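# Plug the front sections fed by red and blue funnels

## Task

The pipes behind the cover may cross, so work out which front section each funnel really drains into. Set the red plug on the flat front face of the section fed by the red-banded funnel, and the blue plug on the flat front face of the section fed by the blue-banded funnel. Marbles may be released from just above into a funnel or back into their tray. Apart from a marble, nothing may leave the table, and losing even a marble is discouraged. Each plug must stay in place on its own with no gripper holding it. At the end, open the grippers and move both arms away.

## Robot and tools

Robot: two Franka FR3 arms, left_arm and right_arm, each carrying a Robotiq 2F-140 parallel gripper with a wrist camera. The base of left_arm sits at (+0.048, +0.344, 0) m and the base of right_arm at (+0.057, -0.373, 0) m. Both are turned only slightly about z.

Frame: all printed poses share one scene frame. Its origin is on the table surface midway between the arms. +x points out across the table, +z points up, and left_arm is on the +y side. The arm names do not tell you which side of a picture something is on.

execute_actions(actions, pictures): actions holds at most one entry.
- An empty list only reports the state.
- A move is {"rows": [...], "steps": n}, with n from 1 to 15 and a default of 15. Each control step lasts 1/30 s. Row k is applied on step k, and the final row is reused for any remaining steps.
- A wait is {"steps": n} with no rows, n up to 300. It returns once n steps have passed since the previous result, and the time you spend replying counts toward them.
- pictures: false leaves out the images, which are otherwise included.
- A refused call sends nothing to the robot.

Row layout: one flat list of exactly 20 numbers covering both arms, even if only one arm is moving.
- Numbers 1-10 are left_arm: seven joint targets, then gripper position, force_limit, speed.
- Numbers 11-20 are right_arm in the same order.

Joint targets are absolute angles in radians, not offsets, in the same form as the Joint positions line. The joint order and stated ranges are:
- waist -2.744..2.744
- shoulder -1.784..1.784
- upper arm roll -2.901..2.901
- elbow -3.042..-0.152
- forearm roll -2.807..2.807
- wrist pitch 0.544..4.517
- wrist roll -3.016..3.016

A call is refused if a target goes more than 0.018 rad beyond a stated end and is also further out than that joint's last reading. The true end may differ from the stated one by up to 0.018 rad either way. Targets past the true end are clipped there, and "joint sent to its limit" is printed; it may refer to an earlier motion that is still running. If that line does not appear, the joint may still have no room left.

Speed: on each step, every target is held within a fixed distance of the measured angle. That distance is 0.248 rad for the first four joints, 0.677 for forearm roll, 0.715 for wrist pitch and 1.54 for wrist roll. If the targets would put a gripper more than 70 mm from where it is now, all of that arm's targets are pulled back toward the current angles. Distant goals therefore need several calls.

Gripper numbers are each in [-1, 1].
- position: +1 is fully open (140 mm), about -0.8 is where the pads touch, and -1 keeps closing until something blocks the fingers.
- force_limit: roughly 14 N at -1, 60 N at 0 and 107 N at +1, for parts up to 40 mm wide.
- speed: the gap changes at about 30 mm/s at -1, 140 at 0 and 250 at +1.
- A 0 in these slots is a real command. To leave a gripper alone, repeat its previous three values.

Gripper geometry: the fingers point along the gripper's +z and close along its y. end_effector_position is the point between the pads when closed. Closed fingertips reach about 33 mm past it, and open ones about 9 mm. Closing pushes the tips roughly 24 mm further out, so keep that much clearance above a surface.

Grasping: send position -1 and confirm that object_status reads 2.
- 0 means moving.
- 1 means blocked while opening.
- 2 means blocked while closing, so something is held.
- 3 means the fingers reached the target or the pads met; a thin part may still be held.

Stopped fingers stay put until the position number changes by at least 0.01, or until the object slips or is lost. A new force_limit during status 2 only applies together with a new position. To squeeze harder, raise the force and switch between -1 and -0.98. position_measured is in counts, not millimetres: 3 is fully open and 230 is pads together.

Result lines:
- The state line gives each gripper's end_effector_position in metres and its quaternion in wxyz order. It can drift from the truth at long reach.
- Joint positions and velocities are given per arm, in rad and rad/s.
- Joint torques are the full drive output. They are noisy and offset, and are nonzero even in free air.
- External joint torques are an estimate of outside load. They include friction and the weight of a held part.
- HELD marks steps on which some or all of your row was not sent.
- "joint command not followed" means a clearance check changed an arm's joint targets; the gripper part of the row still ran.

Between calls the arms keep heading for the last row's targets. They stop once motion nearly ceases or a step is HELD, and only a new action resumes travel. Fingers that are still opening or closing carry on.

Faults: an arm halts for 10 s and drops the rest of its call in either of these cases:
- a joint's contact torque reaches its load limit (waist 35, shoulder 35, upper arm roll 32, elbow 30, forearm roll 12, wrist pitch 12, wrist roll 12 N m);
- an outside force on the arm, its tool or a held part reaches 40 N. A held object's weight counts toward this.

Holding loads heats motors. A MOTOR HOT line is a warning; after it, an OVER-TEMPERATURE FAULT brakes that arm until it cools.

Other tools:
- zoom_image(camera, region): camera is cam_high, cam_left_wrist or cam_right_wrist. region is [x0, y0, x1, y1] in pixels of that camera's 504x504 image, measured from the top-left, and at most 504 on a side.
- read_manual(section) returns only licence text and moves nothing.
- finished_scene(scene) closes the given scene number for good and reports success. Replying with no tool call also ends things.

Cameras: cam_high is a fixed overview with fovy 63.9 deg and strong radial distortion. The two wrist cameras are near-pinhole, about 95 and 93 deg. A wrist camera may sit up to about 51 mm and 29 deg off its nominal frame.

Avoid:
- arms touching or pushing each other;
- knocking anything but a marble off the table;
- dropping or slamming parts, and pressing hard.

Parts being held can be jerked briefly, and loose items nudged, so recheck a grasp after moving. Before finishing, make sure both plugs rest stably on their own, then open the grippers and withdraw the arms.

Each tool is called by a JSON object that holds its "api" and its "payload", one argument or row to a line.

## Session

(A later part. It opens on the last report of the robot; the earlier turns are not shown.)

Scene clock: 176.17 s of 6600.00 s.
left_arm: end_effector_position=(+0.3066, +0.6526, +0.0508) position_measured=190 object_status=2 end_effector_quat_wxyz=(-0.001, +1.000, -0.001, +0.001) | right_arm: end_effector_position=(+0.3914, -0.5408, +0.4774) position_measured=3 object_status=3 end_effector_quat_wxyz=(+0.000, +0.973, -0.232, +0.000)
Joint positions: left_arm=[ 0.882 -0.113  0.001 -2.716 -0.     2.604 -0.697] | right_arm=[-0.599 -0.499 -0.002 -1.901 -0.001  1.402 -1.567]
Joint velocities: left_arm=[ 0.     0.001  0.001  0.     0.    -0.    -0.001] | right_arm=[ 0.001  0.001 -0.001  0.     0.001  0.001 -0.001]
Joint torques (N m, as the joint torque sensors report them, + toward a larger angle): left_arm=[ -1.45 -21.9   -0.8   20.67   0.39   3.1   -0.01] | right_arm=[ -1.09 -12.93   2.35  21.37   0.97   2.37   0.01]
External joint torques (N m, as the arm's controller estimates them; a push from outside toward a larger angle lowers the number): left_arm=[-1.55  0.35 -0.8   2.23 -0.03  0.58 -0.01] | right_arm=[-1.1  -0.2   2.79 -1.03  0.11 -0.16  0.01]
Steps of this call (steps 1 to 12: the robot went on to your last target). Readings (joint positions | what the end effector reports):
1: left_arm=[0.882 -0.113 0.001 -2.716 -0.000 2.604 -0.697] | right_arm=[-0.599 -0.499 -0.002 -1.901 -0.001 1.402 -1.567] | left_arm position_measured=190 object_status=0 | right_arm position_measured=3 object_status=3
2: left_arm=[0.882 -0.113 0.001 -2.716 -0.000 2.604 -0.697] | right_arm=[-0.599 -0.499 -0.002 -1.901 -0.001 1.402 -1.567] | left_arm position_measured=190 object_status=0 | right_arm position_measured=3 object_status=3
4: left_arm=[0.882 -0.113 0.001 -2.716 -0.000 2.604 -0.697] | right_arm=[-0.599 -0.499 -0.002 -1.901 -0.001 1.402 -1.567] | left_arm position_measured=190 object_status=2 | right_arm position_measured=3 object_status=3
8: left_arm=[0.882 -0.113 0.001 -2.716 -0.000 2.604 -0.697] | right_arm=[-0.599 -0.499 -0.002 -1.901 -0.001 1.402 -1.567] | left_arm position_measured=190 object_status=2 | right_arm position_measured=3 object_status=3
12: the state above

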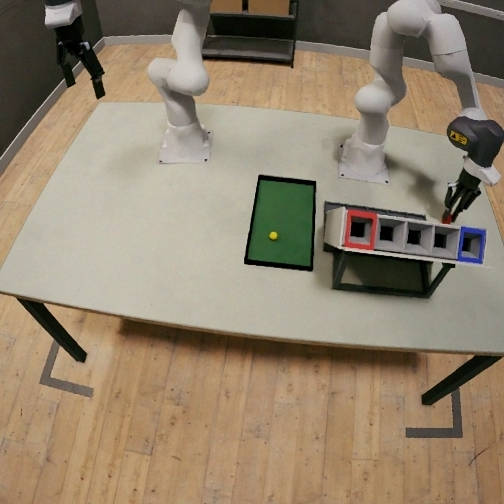

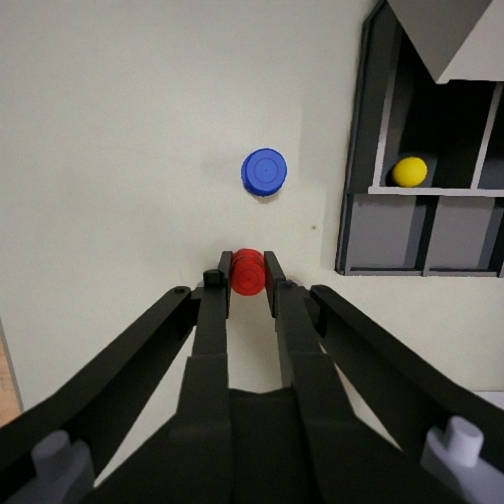

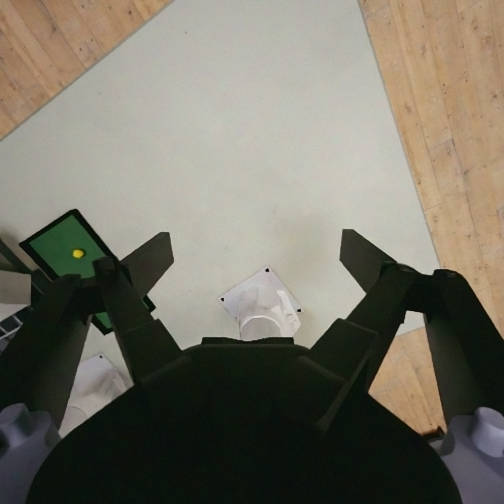

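{"api": "execute_actions", "payload": {
  "actions": [
    {"rows":[[0.88,-0.14,0,-2.71,0,2.5,-0.701,-1,-0.4,-0.3,-0.6,-0.5,0,-1.9,0,1.4,-1.571,1,0,0],[0.88,-0.17,0,-2.70,0,2.46,-0.701,-1,-0.4,-0.3,-0.6,-0.5,0,-1.9,0,1.4,-1.571,1,0,0],[0.88,-0.2,0,-2.69,0,2.42,-0.701,-1,-0.4,-0.3,-0.6,-0.5,0,-1.9,0,1.4,-1.571,1,0,0],[0.88,-0.23,0,-2.68,0,2.38,-0.75,-1,-0.4,-0.3,-0.6,-0.5,0,-1.9,0,1.4,-1.571,1,0,0],[0.88,-0.27,0,-2.68,0,2.34,-0.8,-1,-0.4,-0.3,-0.6,-0.5,0,-1.9,0,1.4,-1.571,1,0,0],[0.87,-0.31,0,-2.69,0,2.31,-0.9,-1,-0.4,-0.3,-0.6,-0.5,0,-1.9,0,1.4,-1.571,1,0,0],[0.85,-0.36,0,-2.71,0,2.29,-1.0,-1,-0.4,-0.3,-0.6,-0.5,0,-1.9,0,1.4,-1.571,1,0,0],[0.82,-0.41,0,-2.74,0,2.272,-1.1,-1,-0.4,-0.3,-0.6,-0.5,0,-1.9,0,1.4,-1.571,1,0,0],[0.78,-0.46,0,-2.77,0,2.272,-1.2,-1,-0.4,-0.3,-0.6,-0.5,0,-1.9,0,1.4,-1.571,1,0,0],[0.73,-0.51,0,-2.81,0,2.272,-1.3,-1,-0.4,-0.3,-0.6,-0.5,0,-1.9,0,1.4,-1.571,1,0,0],[0.67,-0.56,0,-2.85,0,2.272,-1.4,-1,-0.4,-0.3,-0.6,-0.5,0,-1.9,0,1.4,-1.571,1,0,0],[0.6,-0.6,0,-2.88,0,2.272,-1.465,-1,-0.4,-0.3,-0.6,-0.5,0,-1.9,0,1.4,-1.571,1,0,0],[0.53,-0.63,0,-2.91,0,2.272,-1.465,-1,-0.4,-0.3,-0.6,-0.5,0,-1.9,0,1.4,-1.571,1,0,0],[0.46,-0.65,0,-2.93,0,2.272,-1.465,-1,-0.4,-0.3,-0.6,-0.5,0,-1.9,0,1.4,-1.571,1,0,0],[0.39,-0.67,0,-2.95,0,2.272,-1.465,-1,-0.4,-0.3,-0.6,-0.5,0,-1.9,0,1.4,-1.571,1,0,0]]}
  ],
  "pictures": false
}}

{"api": "execute_actions", "payload": {
  "actions": [
    {"rows":[[0.3,-0.671,0,-2.9635,0,2.272,-1.465,-1,-0.4,-0.3,-0.6,-0.5,0,-1.9,0,1.4,-1.571,1,0,0],[0.23,-0.671,0,-2.9635,0,2.272,-1.465,-1,-0.4,-0.3,-0.6,-0.5,0,-1.9,0,1.4,-1.571,1,0,0],[0.17,-0.671,0,-2.9635,0,2.272,-1.465,-1,-0.4,-0.3,-0.6,-0.5,0,-1.9,0,1.4,-1.571,1,0,0],[0.116,-0.671,0,-2.9635,0,2.272,-1.465,-1,-0.4,-0.3,-0.6,-0.5,0,-1.9,0,1.4,-1.571,1,0,0]]}
  ],
  "pictures": false
}}

{"api": "execute_actions", "payload": {
  "actions": [
    {"steps":20}
  ]
}}

Scene clock: 194.10 s of 6600.00 s.
left_arm: end_effector_position=(+0.3328, +0.5173, +0.1378) position_measured=190 object_status=2 end_effector_quat_wxyz=(-0.008, +0.999, +0.035, +0.015) | right_arm: end_effector_position=(+0.3914, -0.5408, +0.4774) position_measured=3 object_status=3 end_effector_quat_wxyz=(+0.000, +0.973, -0.232, +0.000)
Joint positions: left_arm=[ 0.555 -0.6    0.001 -2.879 -0.     2.313 -1.095] | right_arm=[-0.599 -0.499 -0.002 -1.901 -0.001  1.402 -1.567]
Joint velocities: left_arm=[-1.633 -0.727 -0.107 -0.659 -0.001 -0.186 -0.958] | right_arm=[-0.001 -0.    -0.    -0.001  0.001  0.001  0.001]
Joint torques (N m, as the joint torque sensors report them, + toward a larger angle): left_arm=[ 4.46 -5.99  4.22 26.13  0.59  2.33 -0.19] | right_arm=[ -0.77 -12.98   1.9   22.15   0.95   2.34  -0.08]
External joint torques (N m, as the arm's controller estimates them; a push from outside toward a larger angle lowers the number): left_arm=[-3.1  -2.36 -0.18  2.27 -0.1  -0.48 -0.17] | right_arm=[-0.74 -0.28  2.39 -0.2   0.09 -0.18 -0.08]
Steps of this call (steps 1 to 15: the robot went on to your last target; steps 16 to 90: nothing new was sent; then 14.43 s passed at rest; steps 91 to 105: all 15 steps of this action). Readings (joint positions | what the end effector reports):
91: left_arm=[0.882 -0.118 0.001 -2.715 -0.000 2.587 -0.697] | right_arm=[-0.599 -0.499 -0.002 -1.901 -0.001 1.402 -1.567] | left_arm position_measured=190 object_status=2 | right_arm position_measured=3 object_status=3
92: left_arm=[0.882 -0.129 0.001 -2.714 -0.000 2.564 -0.697] | right_arm=[-0.599 -0.499 -0.002 -1.901 -0.001 1.402 -1.567] | left_arm position_measured=190 object_status=2 | right_arm position_measured=3 object_status=3
94: left_arm=[0.882 -0.169 0.001 -2.704 -0.000 2.509 -0.702] | right_arm=[-0.599 -0.499 -0.002 -1.901 -0.001 1.402 -1.567] | left_arm position_measured=190 object_status=2 | right_arm position_measured=3 object_status=3
98: left_arm=[0.859 -0.315 0.003 -2.707 -0.000 2.397 -0.792] | right_arm=[-0.599 -0.499 -0.002 -1.901 -0.001 1.402 -1.567] | left_arm position_measured=190 object_status=2 | right_arm position_measured=3 object_status=3
105: the state above

Scene clock: 194.60 s of 6600.00 s.
left_arm: end_effector_position=(+0.3399, +0.3759, +0.1199) position_measured=190 object_status=2 end_effector_quat_wxyz=(+0.001, +0.999, -0.040, -0.009) | right_arm: end_effector_position=(+0.3914, -0.5408, +0.4774) position_measured=3 object_status=3 end_effector_quat_wxyz=(+0.000, +0.973, -0.232, +0.000)
Joint positions: left_arm=[ 0.119 -0.668 -0.002 -2.962 -0.     2.277 -1.384] | right_arm=[-0.599 -0.499 -0.002 -1.901 -0.001  1.402 -1.567]
Joint velocities: left_arm=[-0.017 -0.002  0.008 -0.003 -0.001 -0.013 -0.253] | right_arm=[ 0.    -0.001  0.     0.    -0.001 -0.001 -0.002]
Joint torques (N m, as the joint torque sensors report them, + toward a larger angle): left_arm=[-0.34 -8.17  0.18 22.66  0.57  2.13 -0.04] | right_arm=[ -0.25 -13.03   1.5   22.22   0.99   2.4   -0.01]
External joint torques (N m, as the arm's controller estimates them; a push from outside toward a larger angle lowers the number): left_arm=[-0.43 -1.27  0.71  0.53 -0.08 -0.34 -0.04] | right_arm=[-0.22 -0.28  1.99 -0.18  0.13 -0.12 -0.01]
Steps of this call (steps 1 to 15: all 15 steps of this action). Readings (joint positions | what the end effector reports):
1: left_arm=[0.495 -0.620 0.001 -2.900 -0.000 2.308 -1.125] | right_arm=[-0.599 -0.499 -0.002 -1.901 -0.001 1.402 -1.567] | left_arm position_measured=190 object_status=2 | right_arm position_measured=3 object_status=3
2: left_arm=[0.431 -0.634 0.001 -2.916 -0.000 2.303 -1.153] | right_arm=[-0.599 -0.499 -0.002 -1.901 -0.001 1.402 -1.567] | left_arm position_measured=190 object_status=2 | right_arm position_measured=3 object_status=3
4: left_arm=[0.293 -0.652 0.001 -2.939 -0.000 2.295 -1.206] | right_arm=[-0.599 -0.499 -0.002 -1.901 -0.001 1.402 -1.567] | left_arm position_measured=190 object_status=2 | right_arm position_measured=3 object_status=3
8: left_arm=[0.146 -0.666 -0.005 -2.958 -0.000 2.284 -1.296] | right_arm=[-0.599 -0.499 -0.002 -1.901 -0.001 1.402 -1.567] | left_arm position_measured=190 object_status=2 | right_arm position_measured=3 object_status=3
15: the state above

Scene clock: 195.27 s of 6600.00 s.
left_arm: end_effector_position=(+0.3393, +0.3756, +0.1198) position_measured=190 object_status=2 end_effector_quat_wxyz=(+0.001, +1.000, -0.006, -0.010) | right_arm: end_effector_position=(+0.3914, -0.5408, +0.4774) position_measured=3 object_status=3 end_effector_quat_wxyz=(+0.000, +0.973, -0.232, +0.000)
Joint positions: left_arm=[ 0.118 -0.669 -0.002 -2.962 -0.     2.275 -1.452] | right_arm=[-0.599 -0.499 -0.002 -1.901 -0.001  1.402 -1.567]
Joint velocities: left_arm=[-0.     0.    -0.     0.001  0.001 -0.    -0.029] | right_arm=[-0.    -0.001 -0.001  0.002  0.001  0.002  0.   ]
Joint torques (N m, as the joint torque sensors report them, + toward a larger angle): left_arm=[-0.96 -8.03 -0.67 23.41  0.52  2.12  0.04] | right_arm=[ -0.43 -13.01   1.31  22.43   0.94   2.41  -0.05]
External joint torques (N m, as the arm's controller estimates them; a push from outside toward a larger angle lowers the number): left_arm=[-0.98 -1.01 -0.1   1.1  -0.14 -0.37  0.04] | right_arm=[-0.47 -0.2   1.71 -0.02  0.06 -0.13 -0.05]
Steps of this call (steps 1 to 20: the robot went on to your last target). Readings (joint positions | what the end effector reports):
1: left_arm=[0.119 -0.668 -0.002 -2.962 -0.000 2.276 -1.392] | right_arm=[-0.599 -0.499 -0.002 -1.901 -0.001 1.402 -1.567] | left_arm position_measured=190 object_status=2 | right_arm position_measured=3 object_status=3
2: left_arm=[0.119 -0.668 -0.002 -2.962 -0.000 2.276 -1.399] | right_arm=[-0.599 -0.499 -0.002 -1.901 -0.001 1.402 -1.567] | left_arm position_measured=190 object_status=2 | right_arm position_measured=3 object_status=3
4: left_arm=[0.118 -0.668 -0.002 -2.962 -0.000 2.275 -1.412] | right_arm=[-0.599 -0.499 -0.002 -1.901 -0.001 1.402 -1.567] | left_arm position_measured=190 object_status=2 | right_arm position_measured=3 object_status=3
8: left_arm=[0.118 -0.668 -0.002 -2.962 -0.000 2.275 -1.429] | right_arm=[-0.599 -0.499 -0.002 -1.901 -0.001 1.402 -1.567] | left_arm position_measured=190 object_status=2 | right_arm position_measured=3 object_status=3
20: the state above

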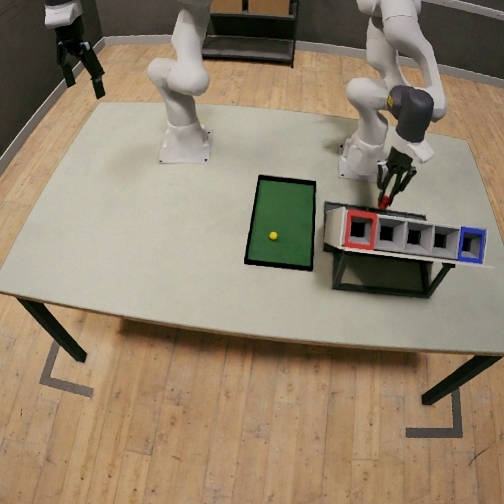

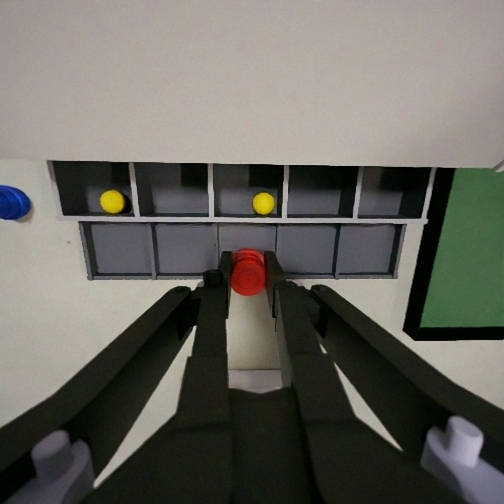

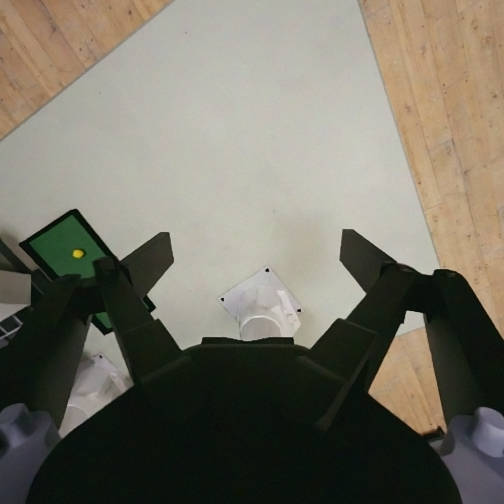

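{"api": "execute_actions", "payload": {
  "actions": [
    {"rows":[[0.113,-0.655,0,-2.969,0,2.37,-1.465,-1,-0.4,-0.3,-0.6,-0.5,0,-1.9,0,1.4,-1.571,1,0,0],[0.113,-0.638,0,-2.975,0,2.41,-1.465,-1,-0.4,-0.3,-0.6,-0.5,0,-1.9,0,1.4,-1.571,1,0,0],[0.113,-0.62,0,-2.981,0,2.44,-1.465,-1,-0.4,-0.3,-0.6,-0.5,0,-1.9,0,1.4,-1.571,1,0,0],[0.113,-0.603,0,-2.987,0,2.47,-1.465,-1,-0.4,-0.3,-0.6,-0.5,0,-1.9,0,1.4,-1.571,1,0,0],[0.113,-0.586,0,-2.993,0,2.49,-1.465,-1,-0.4,-0.3,-0.6,-0.5,0,-1.9,0,1.4,-1.571,1,0,0],[0.113,-0.569,0,-2.999,0,2.51,-1.465,-1,-0.4,-0.3,-0.6,-0.5,0,-1.9,0,1.4,-1.571,1,0,0],[0.113,-0.552,0,-3.005,0,2.519,-1.465,-1,-0.4,-0.3,-0.6,-0.5,0,-1.9,0,1.4,-1.571,1,0,0],[0.113,-0.536,0,-3.01,0,2.519,-1.465,-1,-0.4,-0.3,-0.6,-0.5,0,-1.9,0,1.4,-1.571,1,0,0],[0.113,-0.522,0,-3.015,0,2.519,-1.465,-1,-0.4,-0.3,-0.6,-0.5,0,-1.9,0,1.4,-1.571,1,0,0],[0.113,-0.51,0,-3.019,0,2.519,-1.465,-1,-0.4,-0.3,-0.6,-0.5,0,-1.9,0,1.4,-1.571,1,0,0],[0.113,-0.5,0,-3.022,0,2.519,-1.465,-1,-0.4,-0.3,-0.6,-0.5,0,-1.9,0,1.4,-1.571,1,0,0],[0.113,-0.489,0,-3.025,0,2.519,-1.465,-1,-0.4,-0.3,-0.6,-0.5,0,-1.9,0,1.4,-1.571,1,0,0]]}
  ],
  "pictures": false
}}

{"api": "execute_actions", "payload": {
  "actions": [
    {"steps":15}
  ]
}}

Scene clock: 203.23 s of 6600.00 s.
left_arm: end_effector_position=(+0.3342, +0.3742, +0.0622) position_measured=190 object_status=2 end_effector_quat_wxyz=(+0.001, +1.000, -0.003, -0.017) | right_arm: end_effector_position=(+0.3914, -0.5408, +0.4774) position_measured=3 object_status=3 end_effector_quat_wxyz=(+0.000, +0.973, -0.232, +0.000)
Joint positions: left_arm=[ 0.115 -0.495 -0.001 -3.024 -0.     2.496 -1.461] | right_arm=[-0.599 -0.499 -0.002 -1.901 -0.001  1.402 -1.567]
Joint velocities: left_arm=[-0.001  0.09  -0.    -0.032  0.001  0.107 -0.002] | right_arm=[-0.001 -0.001 -0.     0.001 -0.    -0.001 -0.   ]
Joint torques (N m, as the joint torque sensors report them, + toward a larger angle): left_arm=[ -1.18 -10.44  -0.01  21.09   0.42   3.17  -0.17] | right_arm=[ -0.68 -13.57   1.51  21.45   0.95   2.39   0.  ]
External joint torques (N m, as the arm's controller estimates them; a push from outside toward a larger angle lowers the number): left_arm=[-1.18  1.52  0.43 -0.16 -0.08  0.37 -0.17] | right_arm=[-0.68 -0.84  1.96 -0.96  0.08 -0.14  0.  ]
Steps of this call (steps 1 to 30: the robot went on to your last target; steps 31 to 90: nothing new was sent; then 4.47 s passed at rest; steps 91 to 105: all 15 steps of this action). Readings (joint positions | what the end effector reports):
91: left_arm=[0.117 -0.666 -0.001 -2.964 -0.000 2.289 -1.461] | right_arm=[-0.599 -0.499 -0.002 -1.901 -0.001 1.402 -1.567] | left_arm position_measured=190 object_status=2 | right_arm position_measured=3 object_status=3
92: left_arm=[0.117 -0.660 -0.001 -2.966 -0.000 2.310 -1.461] | right_arm=[-0.599 -0.499 -0.002 -1.901 -0.001 1.402 -1.567] | left_arm position_measured=190 object_status=2 | right_arm position_measured=3 object_status=3
94: left_arm=[0.116 -0.637 -0.001 -2.973 -0.000 2.358 -1.461] | right_arm=[-0.599 -0.499 -0.002 -1.901 -0.001 1.402 -1.567] | left_arm position_measured=190 object_status=2 | right_arm position_measured=3 object_status=3
98: left_arm=[0.115 -0.573 -0.001 -2.995 -0.000 2.441 -1.461] | right_arm=[-0.599 -0.499 -0.002 -1.901 -0.001 1.402 -1.567] | left_arm position_measured=190 object_status=2 | right_arm position_measured=3 object_status=3
105: the state above

Scene clock: 203.73 s of 6600.00 s.
left_arm: end_effector_position=(+0.3389, +0.3746, +0.0624) position_measured=190 object_status=2 end_effector_quat_wxyz=(+0.001, +1.000, -0.003, -0.009) | right_arm: end_effector_position=(+0.3914, -0.5408, +0.4774) position_measured=3 object_status=3 end_effector_quat_wxyz=(+0.000, +0.973, -0.232, +0.000)
Joint positions: left_arm=[ 0.115 -0.491 -0.001 -3.025 -0.     2.515 -1.461] | right_arm=[-0.599 -0.499 -0.002 -1.901 -0.001  1.402 -1.567]
Joint velocities: left_arm=[ 0.    -0.001 -0.001  0.001 -0.001  0.006 -0.   ] | right_arm=[-0.001 -0.001  0.001  0.001 -0.     0.001  0.001]
Joint torques (N m, as the joint torque sensors report them, + toward a larger angle): left_arm=[-1.3  -7.37 -0.09 21.25  0.4   2.77 -0.1 ] | right_arm=[ -0.33 -12.46   1.55  21.9    1.02   2.41  -0.05]
External joint torques (N m, as the arm's controller estimates them; a push from outside toward a larger angle lowers the number): left_arm=[-1.3   2.64  0.36  1.87 -0.09  0.3  -0.1 ] | right_arm=[-0.31  0.42  2.01 -0.6   0.15 -0.13 -0.05]
Steps of this call (steps 1 to 15: the robot went on to your last target). Readings (joint positions | what the end effector reports):
1: left_arm=[0.115 -0.493 -0.001 -3.025 -0.000 2.499 -1.461] | right_arm=[-0.599 -0.499 -0.002 -1.901 -0.001 1.402 -1.567] | left_arm position_measured=190 object_status=2 | right_arm position_measured=3 object_status=3
2: left_arm=[0.115 -0.492 -0.001 -3.025 -0.000 2.502 -1.461] | right_arm=[-0.599 -0.499 -0.002 -1.901 -0.001 1.402 -1.567] | left_arm position_measured=190 object_status=2 | right_arm position_measured=3 object_status=3
4: left_arm=[0.115 -0.491 -0.001 -3.025 -0.000 2.507 -1.461] | right_arm=[-0.599 -0.499 -0.002 -1.901 -0.001 1.402 -1.567] | left_arm position_measured=190 object_status=2 | right_arm position_measured=3 object_status=3
8: left_arm=[0.115 -0.491 -0.001 -3.025 -0.000 2.512 -1.461] | right_arm=[-0.599 -0.499 -0.002 -1.901 -0.001 1.402 -1.567] | left_arm position_measured=190 object_status=2 | right_arm position_measured=3 object_status=3
15: the state above

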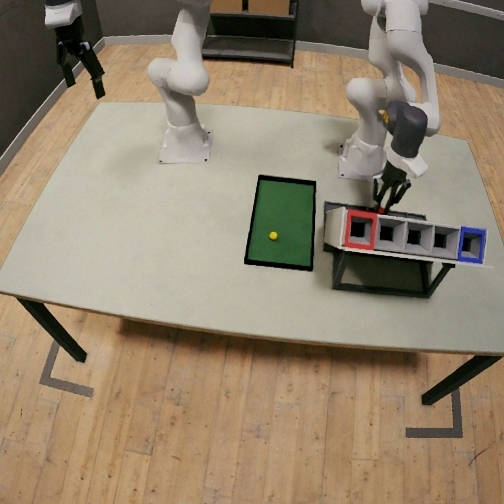

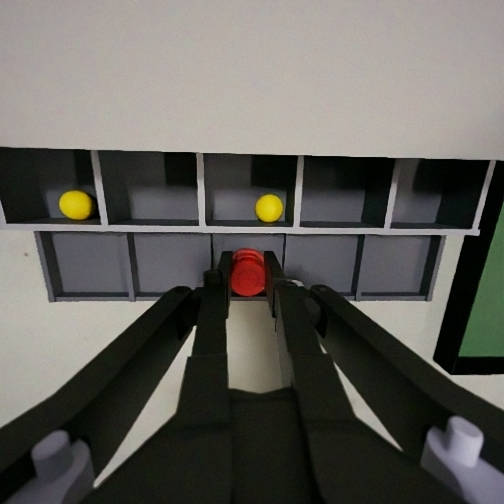

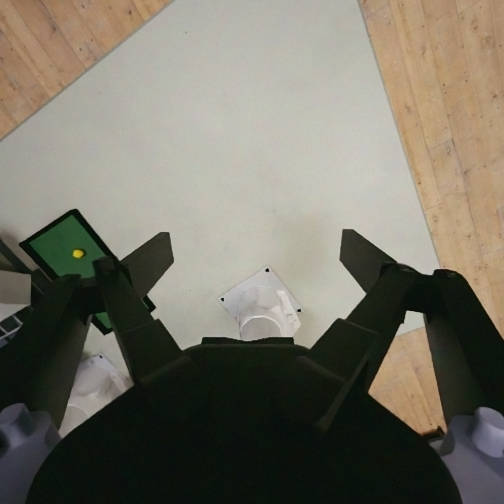

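{"api": "execute_actions", "payload": {
  "actions": [
    {"rows":[[0.113,-0.479,0,-3.027,0,2.53,-1.465,-1,-0.4,-0.3,-0.6,-0.5,0,-1.9,0,1.4,-1.571,1,0,0],[0.113,-0.479,0,-3.027,0,2.53,-1.465,-1,-0.4,-0.3,-0.6,-0.5,0,-1.9,0,1.4,-1.571,1,0,0],[0.113,-0.479,0,-3.027,0,2.53,-1.465,-1,-0.4,-0.3,-0.6,-0.5,0,-1.9,0,1.4,-1.571,1,0,0],[0.113,-0.479,0,-3.027,0,2.53,-1.465,-1,-0.4,-0.3,-0.6,-0.5,0,-1.9,0,1.4,-1.571,1,0,0],[0.113,-0.479,0,-3.027,0,2.53,-1.465,-1,-0.4,-0.3,-0.6,-0.5,0,-1.9,0,1.4,-1.571,1,0,0],[0.113,-0.479,0,-3.027,0,2.53,-1.465,-0.2,-0.4,-0.3,-0.6,-0.5,0,-1.9,0,1.4,-1.571,1,0,0]]}
  ]
}}

{"api": "execute_actions", "payload": {
  "actions": [
    {"rows":[[0.113,-0.495,0,-3.022,0,2.45,-1.465,-0.2,-0.4,-0.3,-0.6,-0.5,0,-1.9,0,1.4,-1.571,1,0,0],[0.113,-0.515,0,-3.017,0,2.41,-1.465,-0.2,-0.4,-0.3,-0.6,-0.5,0,-1.9,0,1.4,-1.571,1,0,0],[0.113,-0.535,0,-3.01,0,2.37,-1.465,-0.2,-0.4,-0.3,-0.6,-0.5,0,-1.9,0,1.4,-1.571,1,0,0],[0.113,-0.555,0,-3.004,0,2.34,-1.465,-0.2,-0.4,-0.3,-0.6,-0.5,0,-1.9,0,1.4,-1.571,1,0,0],[0.113,-0.575,0,-2.997,0,2.31,-1.465,-0.2,-0.4,-0.3,-0.6,-0.5,0,-1.9,0,1.4,-1.571,1,0,0],[0.113,-0.595,0,-2.99,0,2.28,-1.465,-0.2,-0.4,-0.3,-0.6,-0.5,0,-1.9,0,1.4,-1.571,1,0,0],[0.113,-0.615,0,-2.983,0,2.26,-1.465,-0.2,-0.4,-0.3,-0.6,-0.5,0,-1.9,0,1.4,-1.571,1,0,0],[0.113,-0.635,0,-2.976,0,2.24,-1.465,-0.2,-0.4,-0.3,-0.6,-0.5,0,-1.9,0,1.4,-1.571,1,0,0],[0.113,-0.655,0,-2.969,0,2.23,-1.4,-0.2,-0.4,-0.3,-0.6,-0.5,0,-1.9,0,1.4,-1.571,1,0,0],[0.13,-0.675,0,-2.96,0,2.23,-1.3,-0.2,-0.4,-0.3,-0.6,-0.5,0,-1.9,0,1.4,-1.571,1,0,0],[0.17,-0.69,0,-2.945,0,2.23,-1.2,-0.2,-0.4,-0.3,-0.6,-0.5,0,-1.9,0,1.4,-1.571,1,0,0],[0.23,-0.69,0,-2.93,0,2.23,-1.1,-0.2,-0.4,-0.3,-0.6,-0.5,0,-1.9,0,1.4,-1.571,1,0,0],[0.3,-0.67,0,-2.91,0,2.23,-1.0,-0.2,-0.4,-0.3,-0.6,-0.5,0,-1.9,0,1.4,-1.571,1,0,0],[0.37,-0.64,0,-2.88,0,2.24,-0.9,-0.2,-0.4,-0.3,-0.6,-0.5,0,-1.9,0,1.4,-1.571,1,0,0],[0.44,-0.6,0,-2.85,0,2.26,-0.855,-0.2,-0.4,-0.3,-0.6,-0.5,0,-1.9,0,1.4,-1.571,1,0,0]]}
  ],
  "pictures": false
}}

{"api": "execute_actions", "payload": {
  "actions": [
    {"rows":[[0.51,-0.55,0,-2.81,0,2.3,-0.855,-0.1,-0.4,-0.3,-0.6,-0.5,0,-1.9,0,1.4,-1.571,1,0,0],[0.57,-0.5,0,-2.77,0,2.32,-0.855,-0.1,-0.4,-0.3,-0.6,-0.5,0,-1.9,0,1.4,-1.571,1,0,0],[0.62,-0.45,0,-2.73,0,2.34,-0.855,-0.1,-0.4,-0.3,-0.6,-0.5,0,-1.9,0,1.4,-1.571,1,0,0],[0.66,-0.4,0,-2.69,0,2.36,-0.855,-0.1,-0.4,-0.3,-0.6,-0.5,0,-1.9,0,1.4,-1.571,1,0,0],[0.69,-0.35,0,-2.65,0,2.377,-0.855,-0.1,-0.4,-0.3,-0.6,-0.5,0,-1.9,0,1.4,-1.571,1,0,0],[0.71,-0.3,0,-2.61,0,2.377,-0.855,-0.1,-0.4,-0.3,-0.6,-0.5,0,-1.9,0,1.4,-1.571,1,0,0],[0.726,-0.255,0,-2.58,0,2.377,-0.855,-0.1,-0.4,-0.3,-0.6,-0.5,0,-1.9,0,1.4,-1.571,1,0,0],[0.726,-0.215,0,-2.555,0,2.377,-0.855,-0.1,-0.4,-0.3,-0.6,-0.5,0,-1.9,0,1.4,-1.571,1,0,0],[0.726,-0.18,0,-2.535,0,2.377,-0.855,-0.1,-0.4,-0.3,-0.6,-0.5,0,-1.9,0,1.4,-1.571,1,0,0],[0.726,-0.143,0,-2.517,0,2.377,-0.855,-0.1,-0.4,-0.3,-0.6,-0.5,0,-1.9,0,1.4,-1.571,1,0,0]]}
  ],
  "pictures": false
}}

{"api": "execute_actions", "payload": {
  "actions": [
    {"steps":20}
  ]
}}

Scene clock: 227.27 s of 6600.00 s.
left_arm: end_effector_position=(+0.3393, +0.3746, +0.0600) position_measured=154 object_status=0 end_effector_quat_wxyz=(+0.001, +1.000, -0.003, -0.009) | right_arm: end_effector_position=(+0.3914, -0.5408, +0.4774) position_measured=3 object_status=3 end_effector_quat_wxyz=(+0.000, +0.973, -0.232, +0.000)
Joint positions: left_arm=[ 0.115 -0.481 -0.001 -3.026 -0.     2.527 -1.461] | right_arm=[-0.599 -0.499 -0.002 -1.901 -0.001  1.402 -1.567]
Joint velocities: left_arm=[-0.    -0.    -0.001  0.001 -0.001  0.004 -0.   ] | right_arm=[ 0.001 -0.    -0.    -0.001 -0.002  0.001 -0.002]
Joint torques (N m, as the joint torque sensors report them, + toward a larger angle): left_arm=[-1.1  -8.75  1.01 20.67  0.38  2.74 -0.09] | right_arm=[ -0.14 -12.41   1.78  21.53   0.88   2.43  -0.01]
External joint torques (N m, as the arm's controller estimates them; a push from outside toward a larger angle lowers the number): left_arm=[-1.07  1.49  1.48  1.38 -0.11  0.25 -0.09] | right_arm=[-0.12  0.29  2.26 -0.85  0.03 -0.09 -0.01]
Steps of this call (steps 1 to 15: the robot went on to your last target; steps 16 to 90: nothing new was sent; then 20.03 s passed at rest; steps 91 to 105: all 15 steps of this action). Readings (joint positions | what the end effector reports):
91: left_arm=[0.115 -0.489 -0.001 -3.025 -0.000 2.518 -1.461] | right_arm=[-0.599 -0.499 -0.002 -1.901 -0.001 1.402 -1.567] | left_arm position_measured=190 object_status=2 | right_arm position_measured=3 object_status=3
92: left_arm=[0.115 -0.486 -0.001 -3.025 -0.000 2.520 -1.461] | right_arm=[-0.599 -0.499 -0.002 -1.901 -0.001 1.402 -1.567] | left_arm position_measured=190 object_status=2 | right_arm position_measured=3 object_status=3
94: left_arm=[0.115 -0.483 -0.001 -3.026 -0.000 2.522 -1.461] | right_arm=[-0.599 -0.499 -0.002 -1.901 -0.001 1.402 -1.567] | left_arm position_measured=190 object_status=2 | right_arm position_measured=3 object_status=3
98: left_arm=[0.115 -0.481 -0.001 -3.026 -0.000 2.525 -1.461] | right_arm=[-0.599 -0.499 -0.002 -1.901 -0.001 1.402 -1.567] | left_arm position_measured=180 object_status=0 | right_arm position_measured=3 object_status=3
105: the state above

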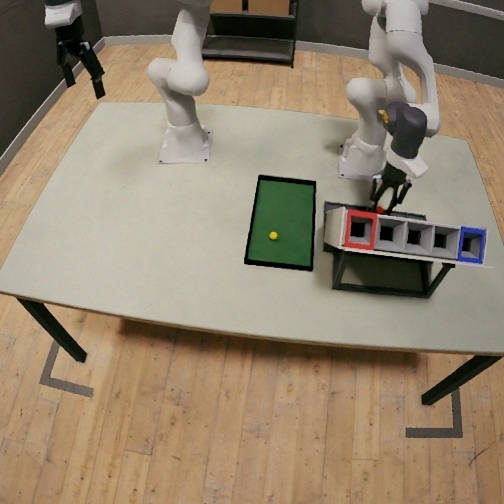

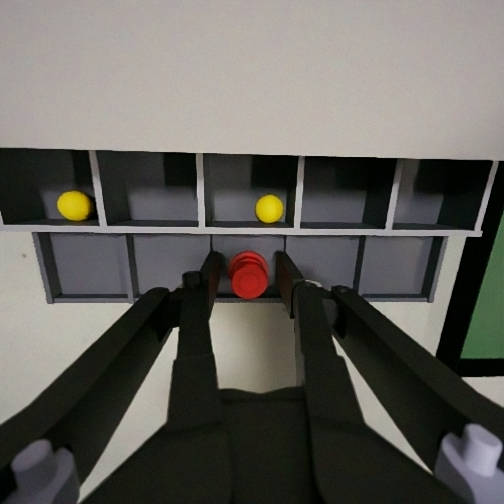

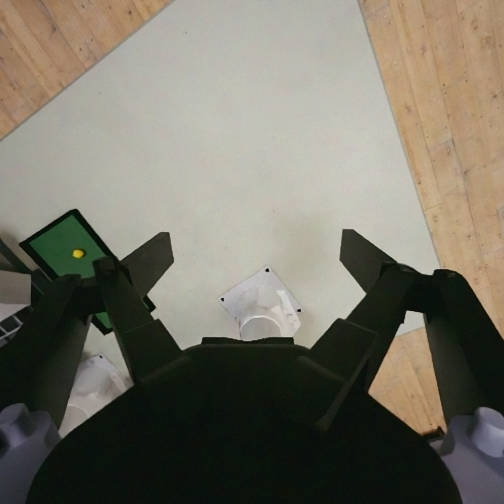

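Scene clock: 227.77 s of 6600.00 s.
left_arm: end_effector_position=(+0.3535, +0.4382, +0.1413) position_measured=154 object_status=3 end_effector_quat_wxyz=(-0.004, +1.000, -0.010, +0.009) | right_arm: end_effector_position=(+0.3914, -0.5408, +0.4774) position_measured=3 object_status=3 end_effector_quat_wxyz=(+0.000, +0.973, -0.232, +0.000)
Joint positions: left_arm=[ 0.311 -0.649 -0.005 -2.898 -0.     2.269 -1.255] | right_arm=[-0.599 -0.499 -0.002 -1.901 -0.001  1.402 -1.567]
Joint velocities: left_arm=[ 1.672  0.544  0.089  0.715  0.002 -0.     1.309] | right_arm=[-0.001  0.001  0.001 -0.     0.001  0.    -0.   ]
Joint torques (N m, as the joint torque sensors report them, + toward a larger angle): left_arm=[-4.75 -4.62 -1.16 17.92  0.62  1.32  0.72] | right_arm=[ -0.41 -12.38   1.94  21.78   0.99   2.45   0.07]
External joint torques (N m, as the arm's controller estimates them; a push from outside toward a larger angle lowers the number): left_arm=[ 1.34  2.6   1.07  2.14 -0.13 -0.29  0.72] | right_arm=[-0.39  0.22  2.39 -0.53  0.12 -0.07  0.07]
Steps of this call (steps 1 to 15: all 15 steps of this action). Readings (joint positions | what the end effector reports):
1: left_arm=[0.115 -0.484 -0.001 -3.025 -0.000 2.515 -1.461] | right_arm=[-0.599 -0.499 -0.002 -1.901 -0.001 1.402 -1.567] | left_arm position_measured=154 object_status=0 | right_arm position_measured=3 object_status=3
2: left_arm=[0.115 -0.491 -0.001 -3.024 -0.000 2.496 -1.461] | right_arm=[-0.599 -0.499 -0.002 -1.901 -0.001 1.402 -1.567] | left_arm position_measured=154 object_status=0 | right_arm position_measured=3 object_status=3
4: left_arm=[0.115 -0.517 -0.001 -3.018 -0.000 2.450 -1.461] | right_arm=[-0.599 -0.499 -0.002 -1.901 -0.001 1.402 -1.567] | left_arm position_measured=154 object_status=3 | right_arm position_measured=3 object_status=3
8: left_arm=[0.115 -0.591 -0.001 -2.993 -0.000 2.351 -1.461] | right_arm=[-0.599 -0.499 -0.002 -1.901 -0.001 1.402 -1.567] | left_arm position_measured=154 object_status=3 | right_arm position_measured=3 object_status=3
15: the state above

Scene clock: 228.27 s of 6600.00 s.
left_arm: end_effector_position=(+0.3826, +0.6352, +0.1177) position_measured=141 object_status=3 end_effector_quat_wxyz=(+0.004, +0.999, +0.045, -0.005) | right_arm: end_effector_position=(+0.3914, -0.5408, +0.4774) position_measured=3 object_status=3 end_effector_quat_wxyz=(+0.000, +0.973, -0.232, +0.000)
Joint positions: left_arm=[ 0.723 -0.149  0.003 -2.527 -0.     2.366 -0.945] | right_arm=[-0.599 -0.499 -0.002 -1.901 -0.001  1.402 -1.567]
Joint velocities: left_arm=[ 0.021  0.111 -0.013  0.075  0.     0.042  0.286] | right_arm=[-0.     0.     0.001  0.002 -0.001 -0.001 -0.001]
Joint torques (N m, as the joint torque sensors report them, + toward a larger angle): left_arm=[  1.91 -25.54  -2.28  25.67   0.5    3.17   0.5 ] | right_arm=[ -0.82 -12.71   1.42  22.1    0.99   2.41  -0.01]
External joint torques (N m, as the arm's controller estimates them; a push from outside toward a larger angle lowers the number): left_arm=[ 2.39  1.79 -1.66  2.97 -0.08  0.45  0.5 ] | right_arm=[-0.85 -0.23  1.81 -0.17  0.12 -0.1  -0.01]
Steps of this call (steps 1 to 15: all 15 steps of this action). Readings (joint positions | what the end effector reports):
1: left_arm=[0.369 -0.624 -0.004 -2.871 -0.000 2.274 -1.217] | right_arm=[-0.599 -0.499 -0.002 -1.901 -0.001 1.402 -1.567] | left_arm position_measured=154 object_status=0 | right_arm position_measured=3 object_status=3
2: left_arm=[0.425 -0.593 -0.003 -2.843 -0.000 2.281 -1.186] | right_arm=[-0.599 -0.499 -0.002 -1.901 -0.001 1.402 -1.567] | left_arm position_measured=149 object_status=0 | right_arm position_measured=3 object_status=3
4: left_arm=[0.523 -0.519 -0.002 -2.781 -0.000 2.299 -1.133] | right_arm=[-0.599 -0.499 -0.002 -1.901 -0.001 1.402 -1.567] | left_arm position_measured=142 object_status=0 | right_arm position_measured=3 object_status=3
8: left_arm=[0.672 -0.328 0.001 -2.629 -0.000 2.339 -1.045] | right_arm=[-0.599 -0.499 -0.002 -1.901 -0.001 1.402 -1.567] | left_arm position_measured=141 object_status=0 | right_arm position_measured=3 object_status=3
15: the state above

Scene clock: 228.93 s of 6600.00 s.
left_arm: end_effector_position=(+0.3877, +0.6394, +0.1203) position_measured=141 object_status=3 end_effector_quat_wxyz=(-0.000, +1.000, +0.007, +0.000) | right_arm: end_effector_position=(+0.3914, -0.5408, +0.4774) position_measured=3 object_status=3 end_effector_quat_wxyz=(+0.000, +0.973, -0.232, +0.000)
Joint positions: left_arm=[ 0.724 -0.145  0.002 -2.519 -0.     2.374 -0.869] | right_arm=[-0.599 -0.499 -0.002 -1.901 -0.001  1.402 -1.567]
Joint velocities: left_arm=[ 0.001 -0.001  0.     0.001  0.     0.     0.032] | right_arm=[-0.     0.     0.     0.     0.001 -0.    -0.001]
Joint torques (N m, as the joint torque sensors report them, + toward a larger angle): left_arm=[  2.28 -22.66  -1.95  24.55   0.45   2.84   0.36] | right_arm=[ -0.84 -12.27   2.41  22.33   0.99   2.4   -0.02]
External joint torques (N m, as the arm's controller estimates them; a push from outside toward a larger angle lowers the number): left_arm=[ 2.27  1.6  -1.81  3.05 -0.13  0.31  0.36] | right_arm=[-0.89  0.35  2.8   0.    0.12 -0.12 -0.02]
Steps of this call (steps 1 to 20: the robot went on to your last target). Readings (joint positions | what the end effector reports):
1: left_arm=[0.723 -0.146 0.003 -2.525 -0.000 2.367 -0.936] | right_arm=[-0.599 -0.499 -0.002 -1.901 -0.001 1.402 -1.567] | left_arm position_measured=141 object_status=3 | right_arm position_measured=3 object_status=3
2: left_arm=[0.723 -0.145 0.003 -2.523 -0.000 2.368 -0.928] | right_arm=[-0.599 -0.499 -0.002 -1.901 -0.001 1.402 -1.567] | left_arm position_measured=141 object_status=3 | right_arm position_measured=3 object_status=3
4: left_arm=[0.724 -0.145 0.002 -2.520 -0.000 2.370 -0.915] | right_arm=[-0.599 -0.499 -0.002 -1.901 -0.001 1.402 -1.567] | left_arm position_measured=141 object_status=3 | right_arm position_measured=3 object_status=3
8: left_arm=[0.724 -0.145 0.002 -2.519 -0.000 2.373 -0.895] | right_arm=[-0.599 -0.499 -0.002 -1.901 -0.001 1.402 -1.567] | left_arm position_measured=141 object_status=3 | right_arm position_measured=3 object_status=3
20: the state above

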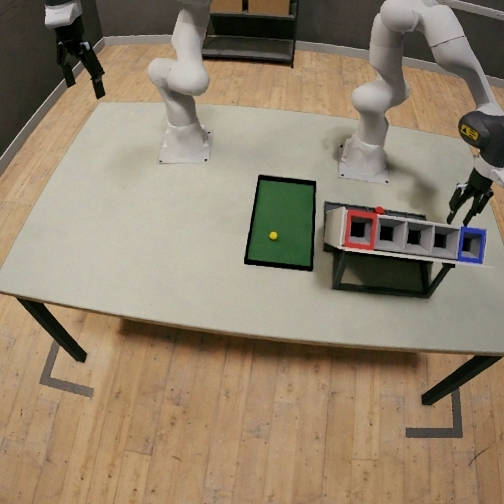

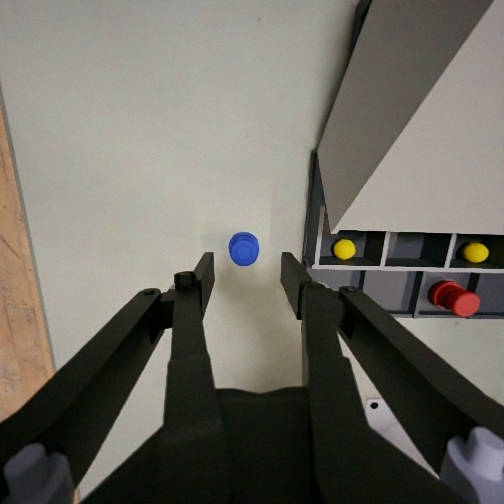

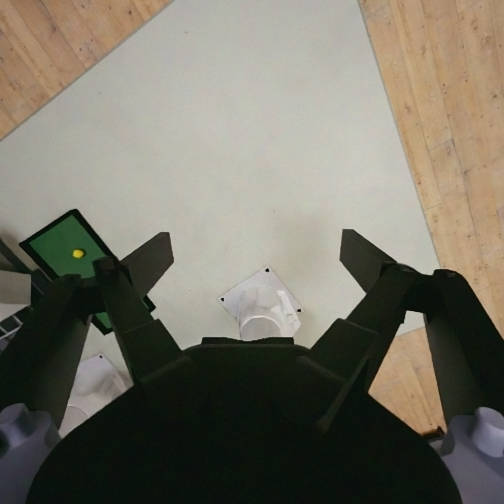

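{"api": "execute_actions", "payload": {
  "actions": [
    {"rows":[[0.726,-0.13,0,-2.518,0,2.46,-0.855,-0.1,-0.4,-0.3,-0.6,-0.5,0,-1.9,0,1.4,-1.571,1,0,0],[0.726,-0.113,0,-2.521,0,2.495,-0.855,-0.1,-0.4,-0.3,-0.6,-0.5,0,-1.9,0,1.4,-1.571,1,0,0],[0.726,-0.096,0,-2.524,0,2.52,-0.855,-0.1,-0.4,-0.3,-0.6,-0.5,0,-1.9,0,1.4,-1.571,1,0,0],[0.726,-0.079,0,-2.528,0,2.545,-0.855,-0.1,-0.4,-0.3,-0.6,-0.5,0,-1.9,0,1.4,-1.571,1,0,0],[0.726,-0.062,0,-2.532,0,2.565,-0.855,-0.1,-0.4,-0.3,-0.6,-0.5,0,-1.9,0,1.4,-1.571,1,0,0],[0.726,-0.045,0,-2.536,0,2.575,-0.855,-0.1,-0.4,-0.3,-0.6,-0.5,0,-1.9,0,1.4,-1.571,1,0,0],[0.726,-0.028,0,-2.54,0,2.575,-0.855,-0.1,-0.4,-0.3,-0.6,-0.5,0,-1.9,0,1.4,-1.571,1,0,0],[0.726,-0.011,0,-2.544,0,2.575,-0.855,-0.1,-0.4,-0.3,-0.6,-0.5,0,-1.9,0,1.4,-1.571,1,0,0],[0.726,0.006,0,-2.547,0,2.575,-0.855,-0.1,-0.4,-0.3,-0.6,-0.5,0,-1.9,0,1.4,-1.571,1,0,0],[0.726,0.021,0,-2.55,0,2.575,-0.855,-0.1,-0.4,-0.3,-0.6,-0.5,0,-1.9,0,1.4,-1.571,1,0,0]]}
  ],
  "pictures": false
}}

{"api": "execute_actions", "payload": {
  "actions": [
    {"rows":[[0.726,0.021,0,-2.55,0,2.575,-0.855,-0.1,-0.4,-0.3,-0.6,-0.5,0,-1.9,0,1.4,-1.571,1,0,0],[0.726,0.021,0,-2.55,0,2.575,-0.855,-0.1,-0.4,-0.3,-0.6,-0.5,0,-1.9,0,1.4,-1.571,1,0,0],[0.726,0.021,0,-2.55,0,2.575,-0.855,-0.1,-0.4,-0.3,-0.6,-0.5,0,-1.9,0,1.4,-1.571,1,0,0],[0.726,0.021,0,-2.55,0,2.575,-0.855,-1,-0.4,-0.3,-0.6,-0.5,0,-1.9,0,1.4,-1.571,1,0,0]]}
  ],
  "pictures": false
}}

{"api": "execute_actions", "payload": {
  "actions": [
    {"steps":8}
  ]
}}

Scene clock: 240.03 s of 6600.00 s.
left_arm: end_effector_position=(+0.3862, +0.6382, +0.0485) position_measured=141 object_status=3 end_effector_quat_wxyz=(+0.005, +1.000, +0.002, -0.006) | right_arm: end_effector_position=(+0.3914, -0.5408, +0.4774) position_measured=3 object_status=3 end_effector_quat_wxyz=(+0.000, +0.973, -0.232, +0.000)
Joint positions: left_arm=[ 0.724  0.02   0.002 -2.552 -0.     2.556 -0.859] | right_arm=[-0.599 -0.499 -0.002 -1.901 -0.001  1.402 -1.567]
Joint velocities: left_arm=[-0.002  0.024  0.    -0.001 -0.     0.09   0.001] | right_arm=[ 0.001  0.    -0.001 -0.001 -0.001 -0.     0.   ]
Joint torques (N m, as the joint torque sensors report them, + toward a larger angle): left_arm=[  1.35 -27.15  -1.25  21.8    0.5    2.97   0.3 ] | right_arm=[ -0.65 -12.16   1.94  22.41   0.94   2.56  -0.06]
External joint torques (N m, as the arm's controller estimates them; a push from outside toward a larger angle lowers the number): left_arm=[ 1.34  2.14 -1.29  1.41  0.04  0.3   0.3 ] | right_arm=[-0.69  0.48  2.35  0.06  0.07  0.04 -0.06]
Steps of this call (steps 1 to 30: the robot went on to your last target; steps 31 to 90: nothing new was sent; then 7.60 s passed at rest; steps 91 to 105: all 15 steps of this action). Readings (joint positions | what the end effector reports):
91: left_arm=[0.724 -0.143 0.002 -2.519 -0.000 2.388 -0.859] | right_arm=[-0.599 -0.499 -0.002 -1.901 -0.001 1.402 -1.567] | left_arm position_measured=141 object_status=3 | right_arm position_measured=3 object_status=3
92: left_arm=[0.724 -0.137 0.002 -2.518 -0.000 2.407 -0.859] | right_arm=[-0.599 -0.499 -0.002 -1.901 -0.001 1.402 -1.567] | left_arm position_measured=141 object_status=3 | right_arm position_measured=3 object_status=3
94: left_arm=[0.724 -0.115 0.002 -2.519 -0.000 2.448 -0.859] | right_arm=[-0.599 -0.499 -0.002 -1.901 -0.001 1.402 -1.567] | left_arm position_measured=141 object_status=3 | right_arm position_measured=3 object_status=3
98: left_arm=[0.724 -0.050 0.002 -2.532 -0.000 2.516 -0.859] | right_arm=[-0.599 -0.499 -0.002 -1.901 -0.001 1.402 -1.567] | left_arm position_measured=141 object_status=3 | right_arm position_measured=3 object_status=3
105: the state above

Scene clock: 240.53 s of 6600.00 s.
left_arm: end_effector_position=(+0.3901, +0.6416, +0.0500) position_measured=190 object_status=0 end_effector_quat_wxyz=(+0.000, +1.000, +0.002, -0.000) | right_arm: end_effector_position=(+0.3914, -0.5408, +0.4774) position_measured=3 object_status=3 end_effector_quat_wxyz=(+0.000, +0.973, -0.232, +0.000)
Joint positions: left_arm=[ 0.724  0.02   0.002 -2.551 -0.     2.571 -0.859] | right_arm=[-0.599 -0.499 -0.002 -1.901 -0.001  1.402 -1.567]
Joint velocities: left_arm=[-0.001  0.    -0.     0.    -0.     0.004  0.002] | right_arm=[ 0.002 -0.    -0.001  0.     0.001 -0.    -0.001]
Joint torques (N m, as the joint torque sensors report them, + toward a larger angle): left_arm=[  0.91 -27.21  -1.38  21.43   0.38   2.84   0.32] | right_arm=[ -0.47 -11.64   2.27  22.46   0.96   2.38  -0.06]
External joint torques (N m, as the arm's controller estimates them; a push from outside toward a larger angle lowers the number): left_arm=[ 0.94  0.17 -1.37  2.53 -0.07  0.32  0.32] | right_arm=[-0.55  1.09  2.63  0.07  0.08 -0.14 -0.06]
Steps of this call (steps 1 to 15: all 15 steps of this action). Readings (joint positions | what the end effector reports):
1: left_arm=[0.724 0.020 0.002 -2.552 -0.000 2.559 -0.859] | right_arm=[-0.599 -0.499 -0.002 -1.901 -0.001 1.402 -1.567] | left_arm position_measured=141 object_status=3 | right_arm position_measured=3 object_status=3
2: left_arm=[0.724 0.020 0.002 -2.552 -0.000 2.561 -0.859] | right_arm=[-0.599 -0.499 -0.002 -1.901 -0.001 1.402 -1.567] | left_arm position_measured=141 object_status=3 | right_arm position_measured=3 object_status=3
4: left_arm=[0.724 0.020 0.002 -2.552 -0.000 2.565 -0.859] | right_arm=[-0.599 -0.499 -0.002 -1.901 -0.001 1.402 -1.567] | left_arm position_measured=141 object_status=0 | right_arm position_measured=3 object_status=3
8: left_arm=[0.724 0.020 0.002 -2.551 -0.000 2.569 -0.859] | right_arm=[-0.599 -0.499 -0.002 -1.901 -0.001 1.402 -1.567] | left_arm position_measured=164 object_status=0 | right_arm position_measured=3 object_status=3
15: the state above

Scene clock: 240.80 s of 6600.00 s.
left_arm: end_effector_position=(+0.3903, +0.6417, +0.0501) position_measured=190 object_status=2 end_effector_quat_wxyz=(-0.000, +1.000, +0.002, +0.000) | right_arm: end_effector_position=(+0.3914, -0.5408, +0.4774) position_measured=3 object_status=3 end_effector_quat_wxyz=(+0.000, +0.973, -0.232, +0.000)
Joint positions: left_arm=[ 0.724  0.02   0.002 -2.551 -0.     2.572 -0.859] | right_arm=[-0.599 -0.499 -0.002 -1.901 -0.001  1.402 -1.567]
Joint velocities: left_arm=[ 0.    -0.001 -0.001 -0.    -0.     0.001  0.001] | right_arm=[ 0.001  0.    -0.001 -0.    -0.     0.    -0.   ]
Joint torques (N m, as the joint torque sensors report them, + toward a larger angle): left_arm=[  1.52 -26.98  -1.2   20.79   0.41   2.94   0.32] | right_arm=[  0.13 -12.85   1.01  21.41   1.     2.41  -0.01]
External joint torques (N m, as the arm's controller estimates them; a push from outside toward a larger angle lowers the number): left_arm=[ 1.55  0.45 -1.19  1.83 -0.04  0.4   0.32] | right_arm=[ 0.15 -0.26  1.5  -0.93  0.13 -0.12 -0.01]
Steps of this call (steps 1 to 8: the robot went on to your last target). Readings (joint positions | what the end effector reports):
1: left_arm=[0.724 0.020 0.002 -2.551 -0.000 2.571 -0.859] | right_arm=[-0.599 -0.499 -0.002 -1.901 -0.001 1.402 -1.567] | left_arm position_measured=190 object_status=0 | right_arm position_measured=3 object_status=3
2: left_arm=[0.724 0.020 0.002 -2.551 -0.000 2.571 -0.859] | right_arm=[-0.599 -0.499 -0.002 -1.901 -0.001 1.402 -1.567] | left_arm position_measured=190 object_status=0 | right_arm position_measured=3 object_status=3
4: left_arm=[0.724 0.020 0.002 -2.551 -0.000 2.572 -0.859] | right_arm=[-0.599 -0.499 -0.002 -1.901 -0.001 1.402 -1.567] | left_arm position_measured=190 object_status=2 | right_arm position_measured=3 object_status=3
8: the state above

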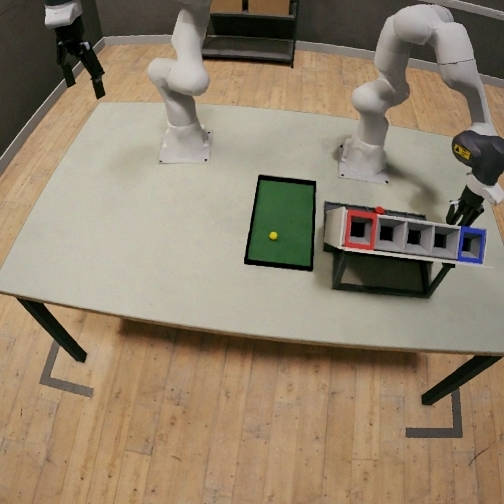

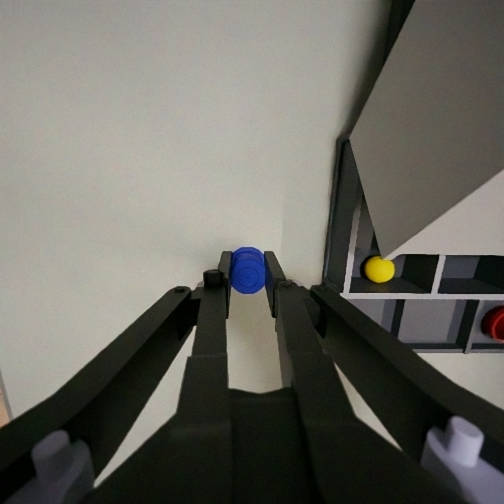

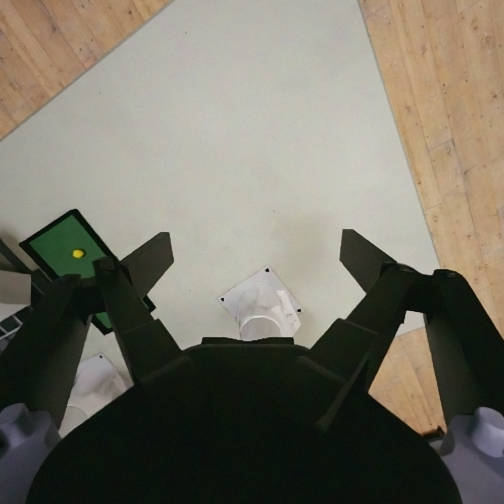

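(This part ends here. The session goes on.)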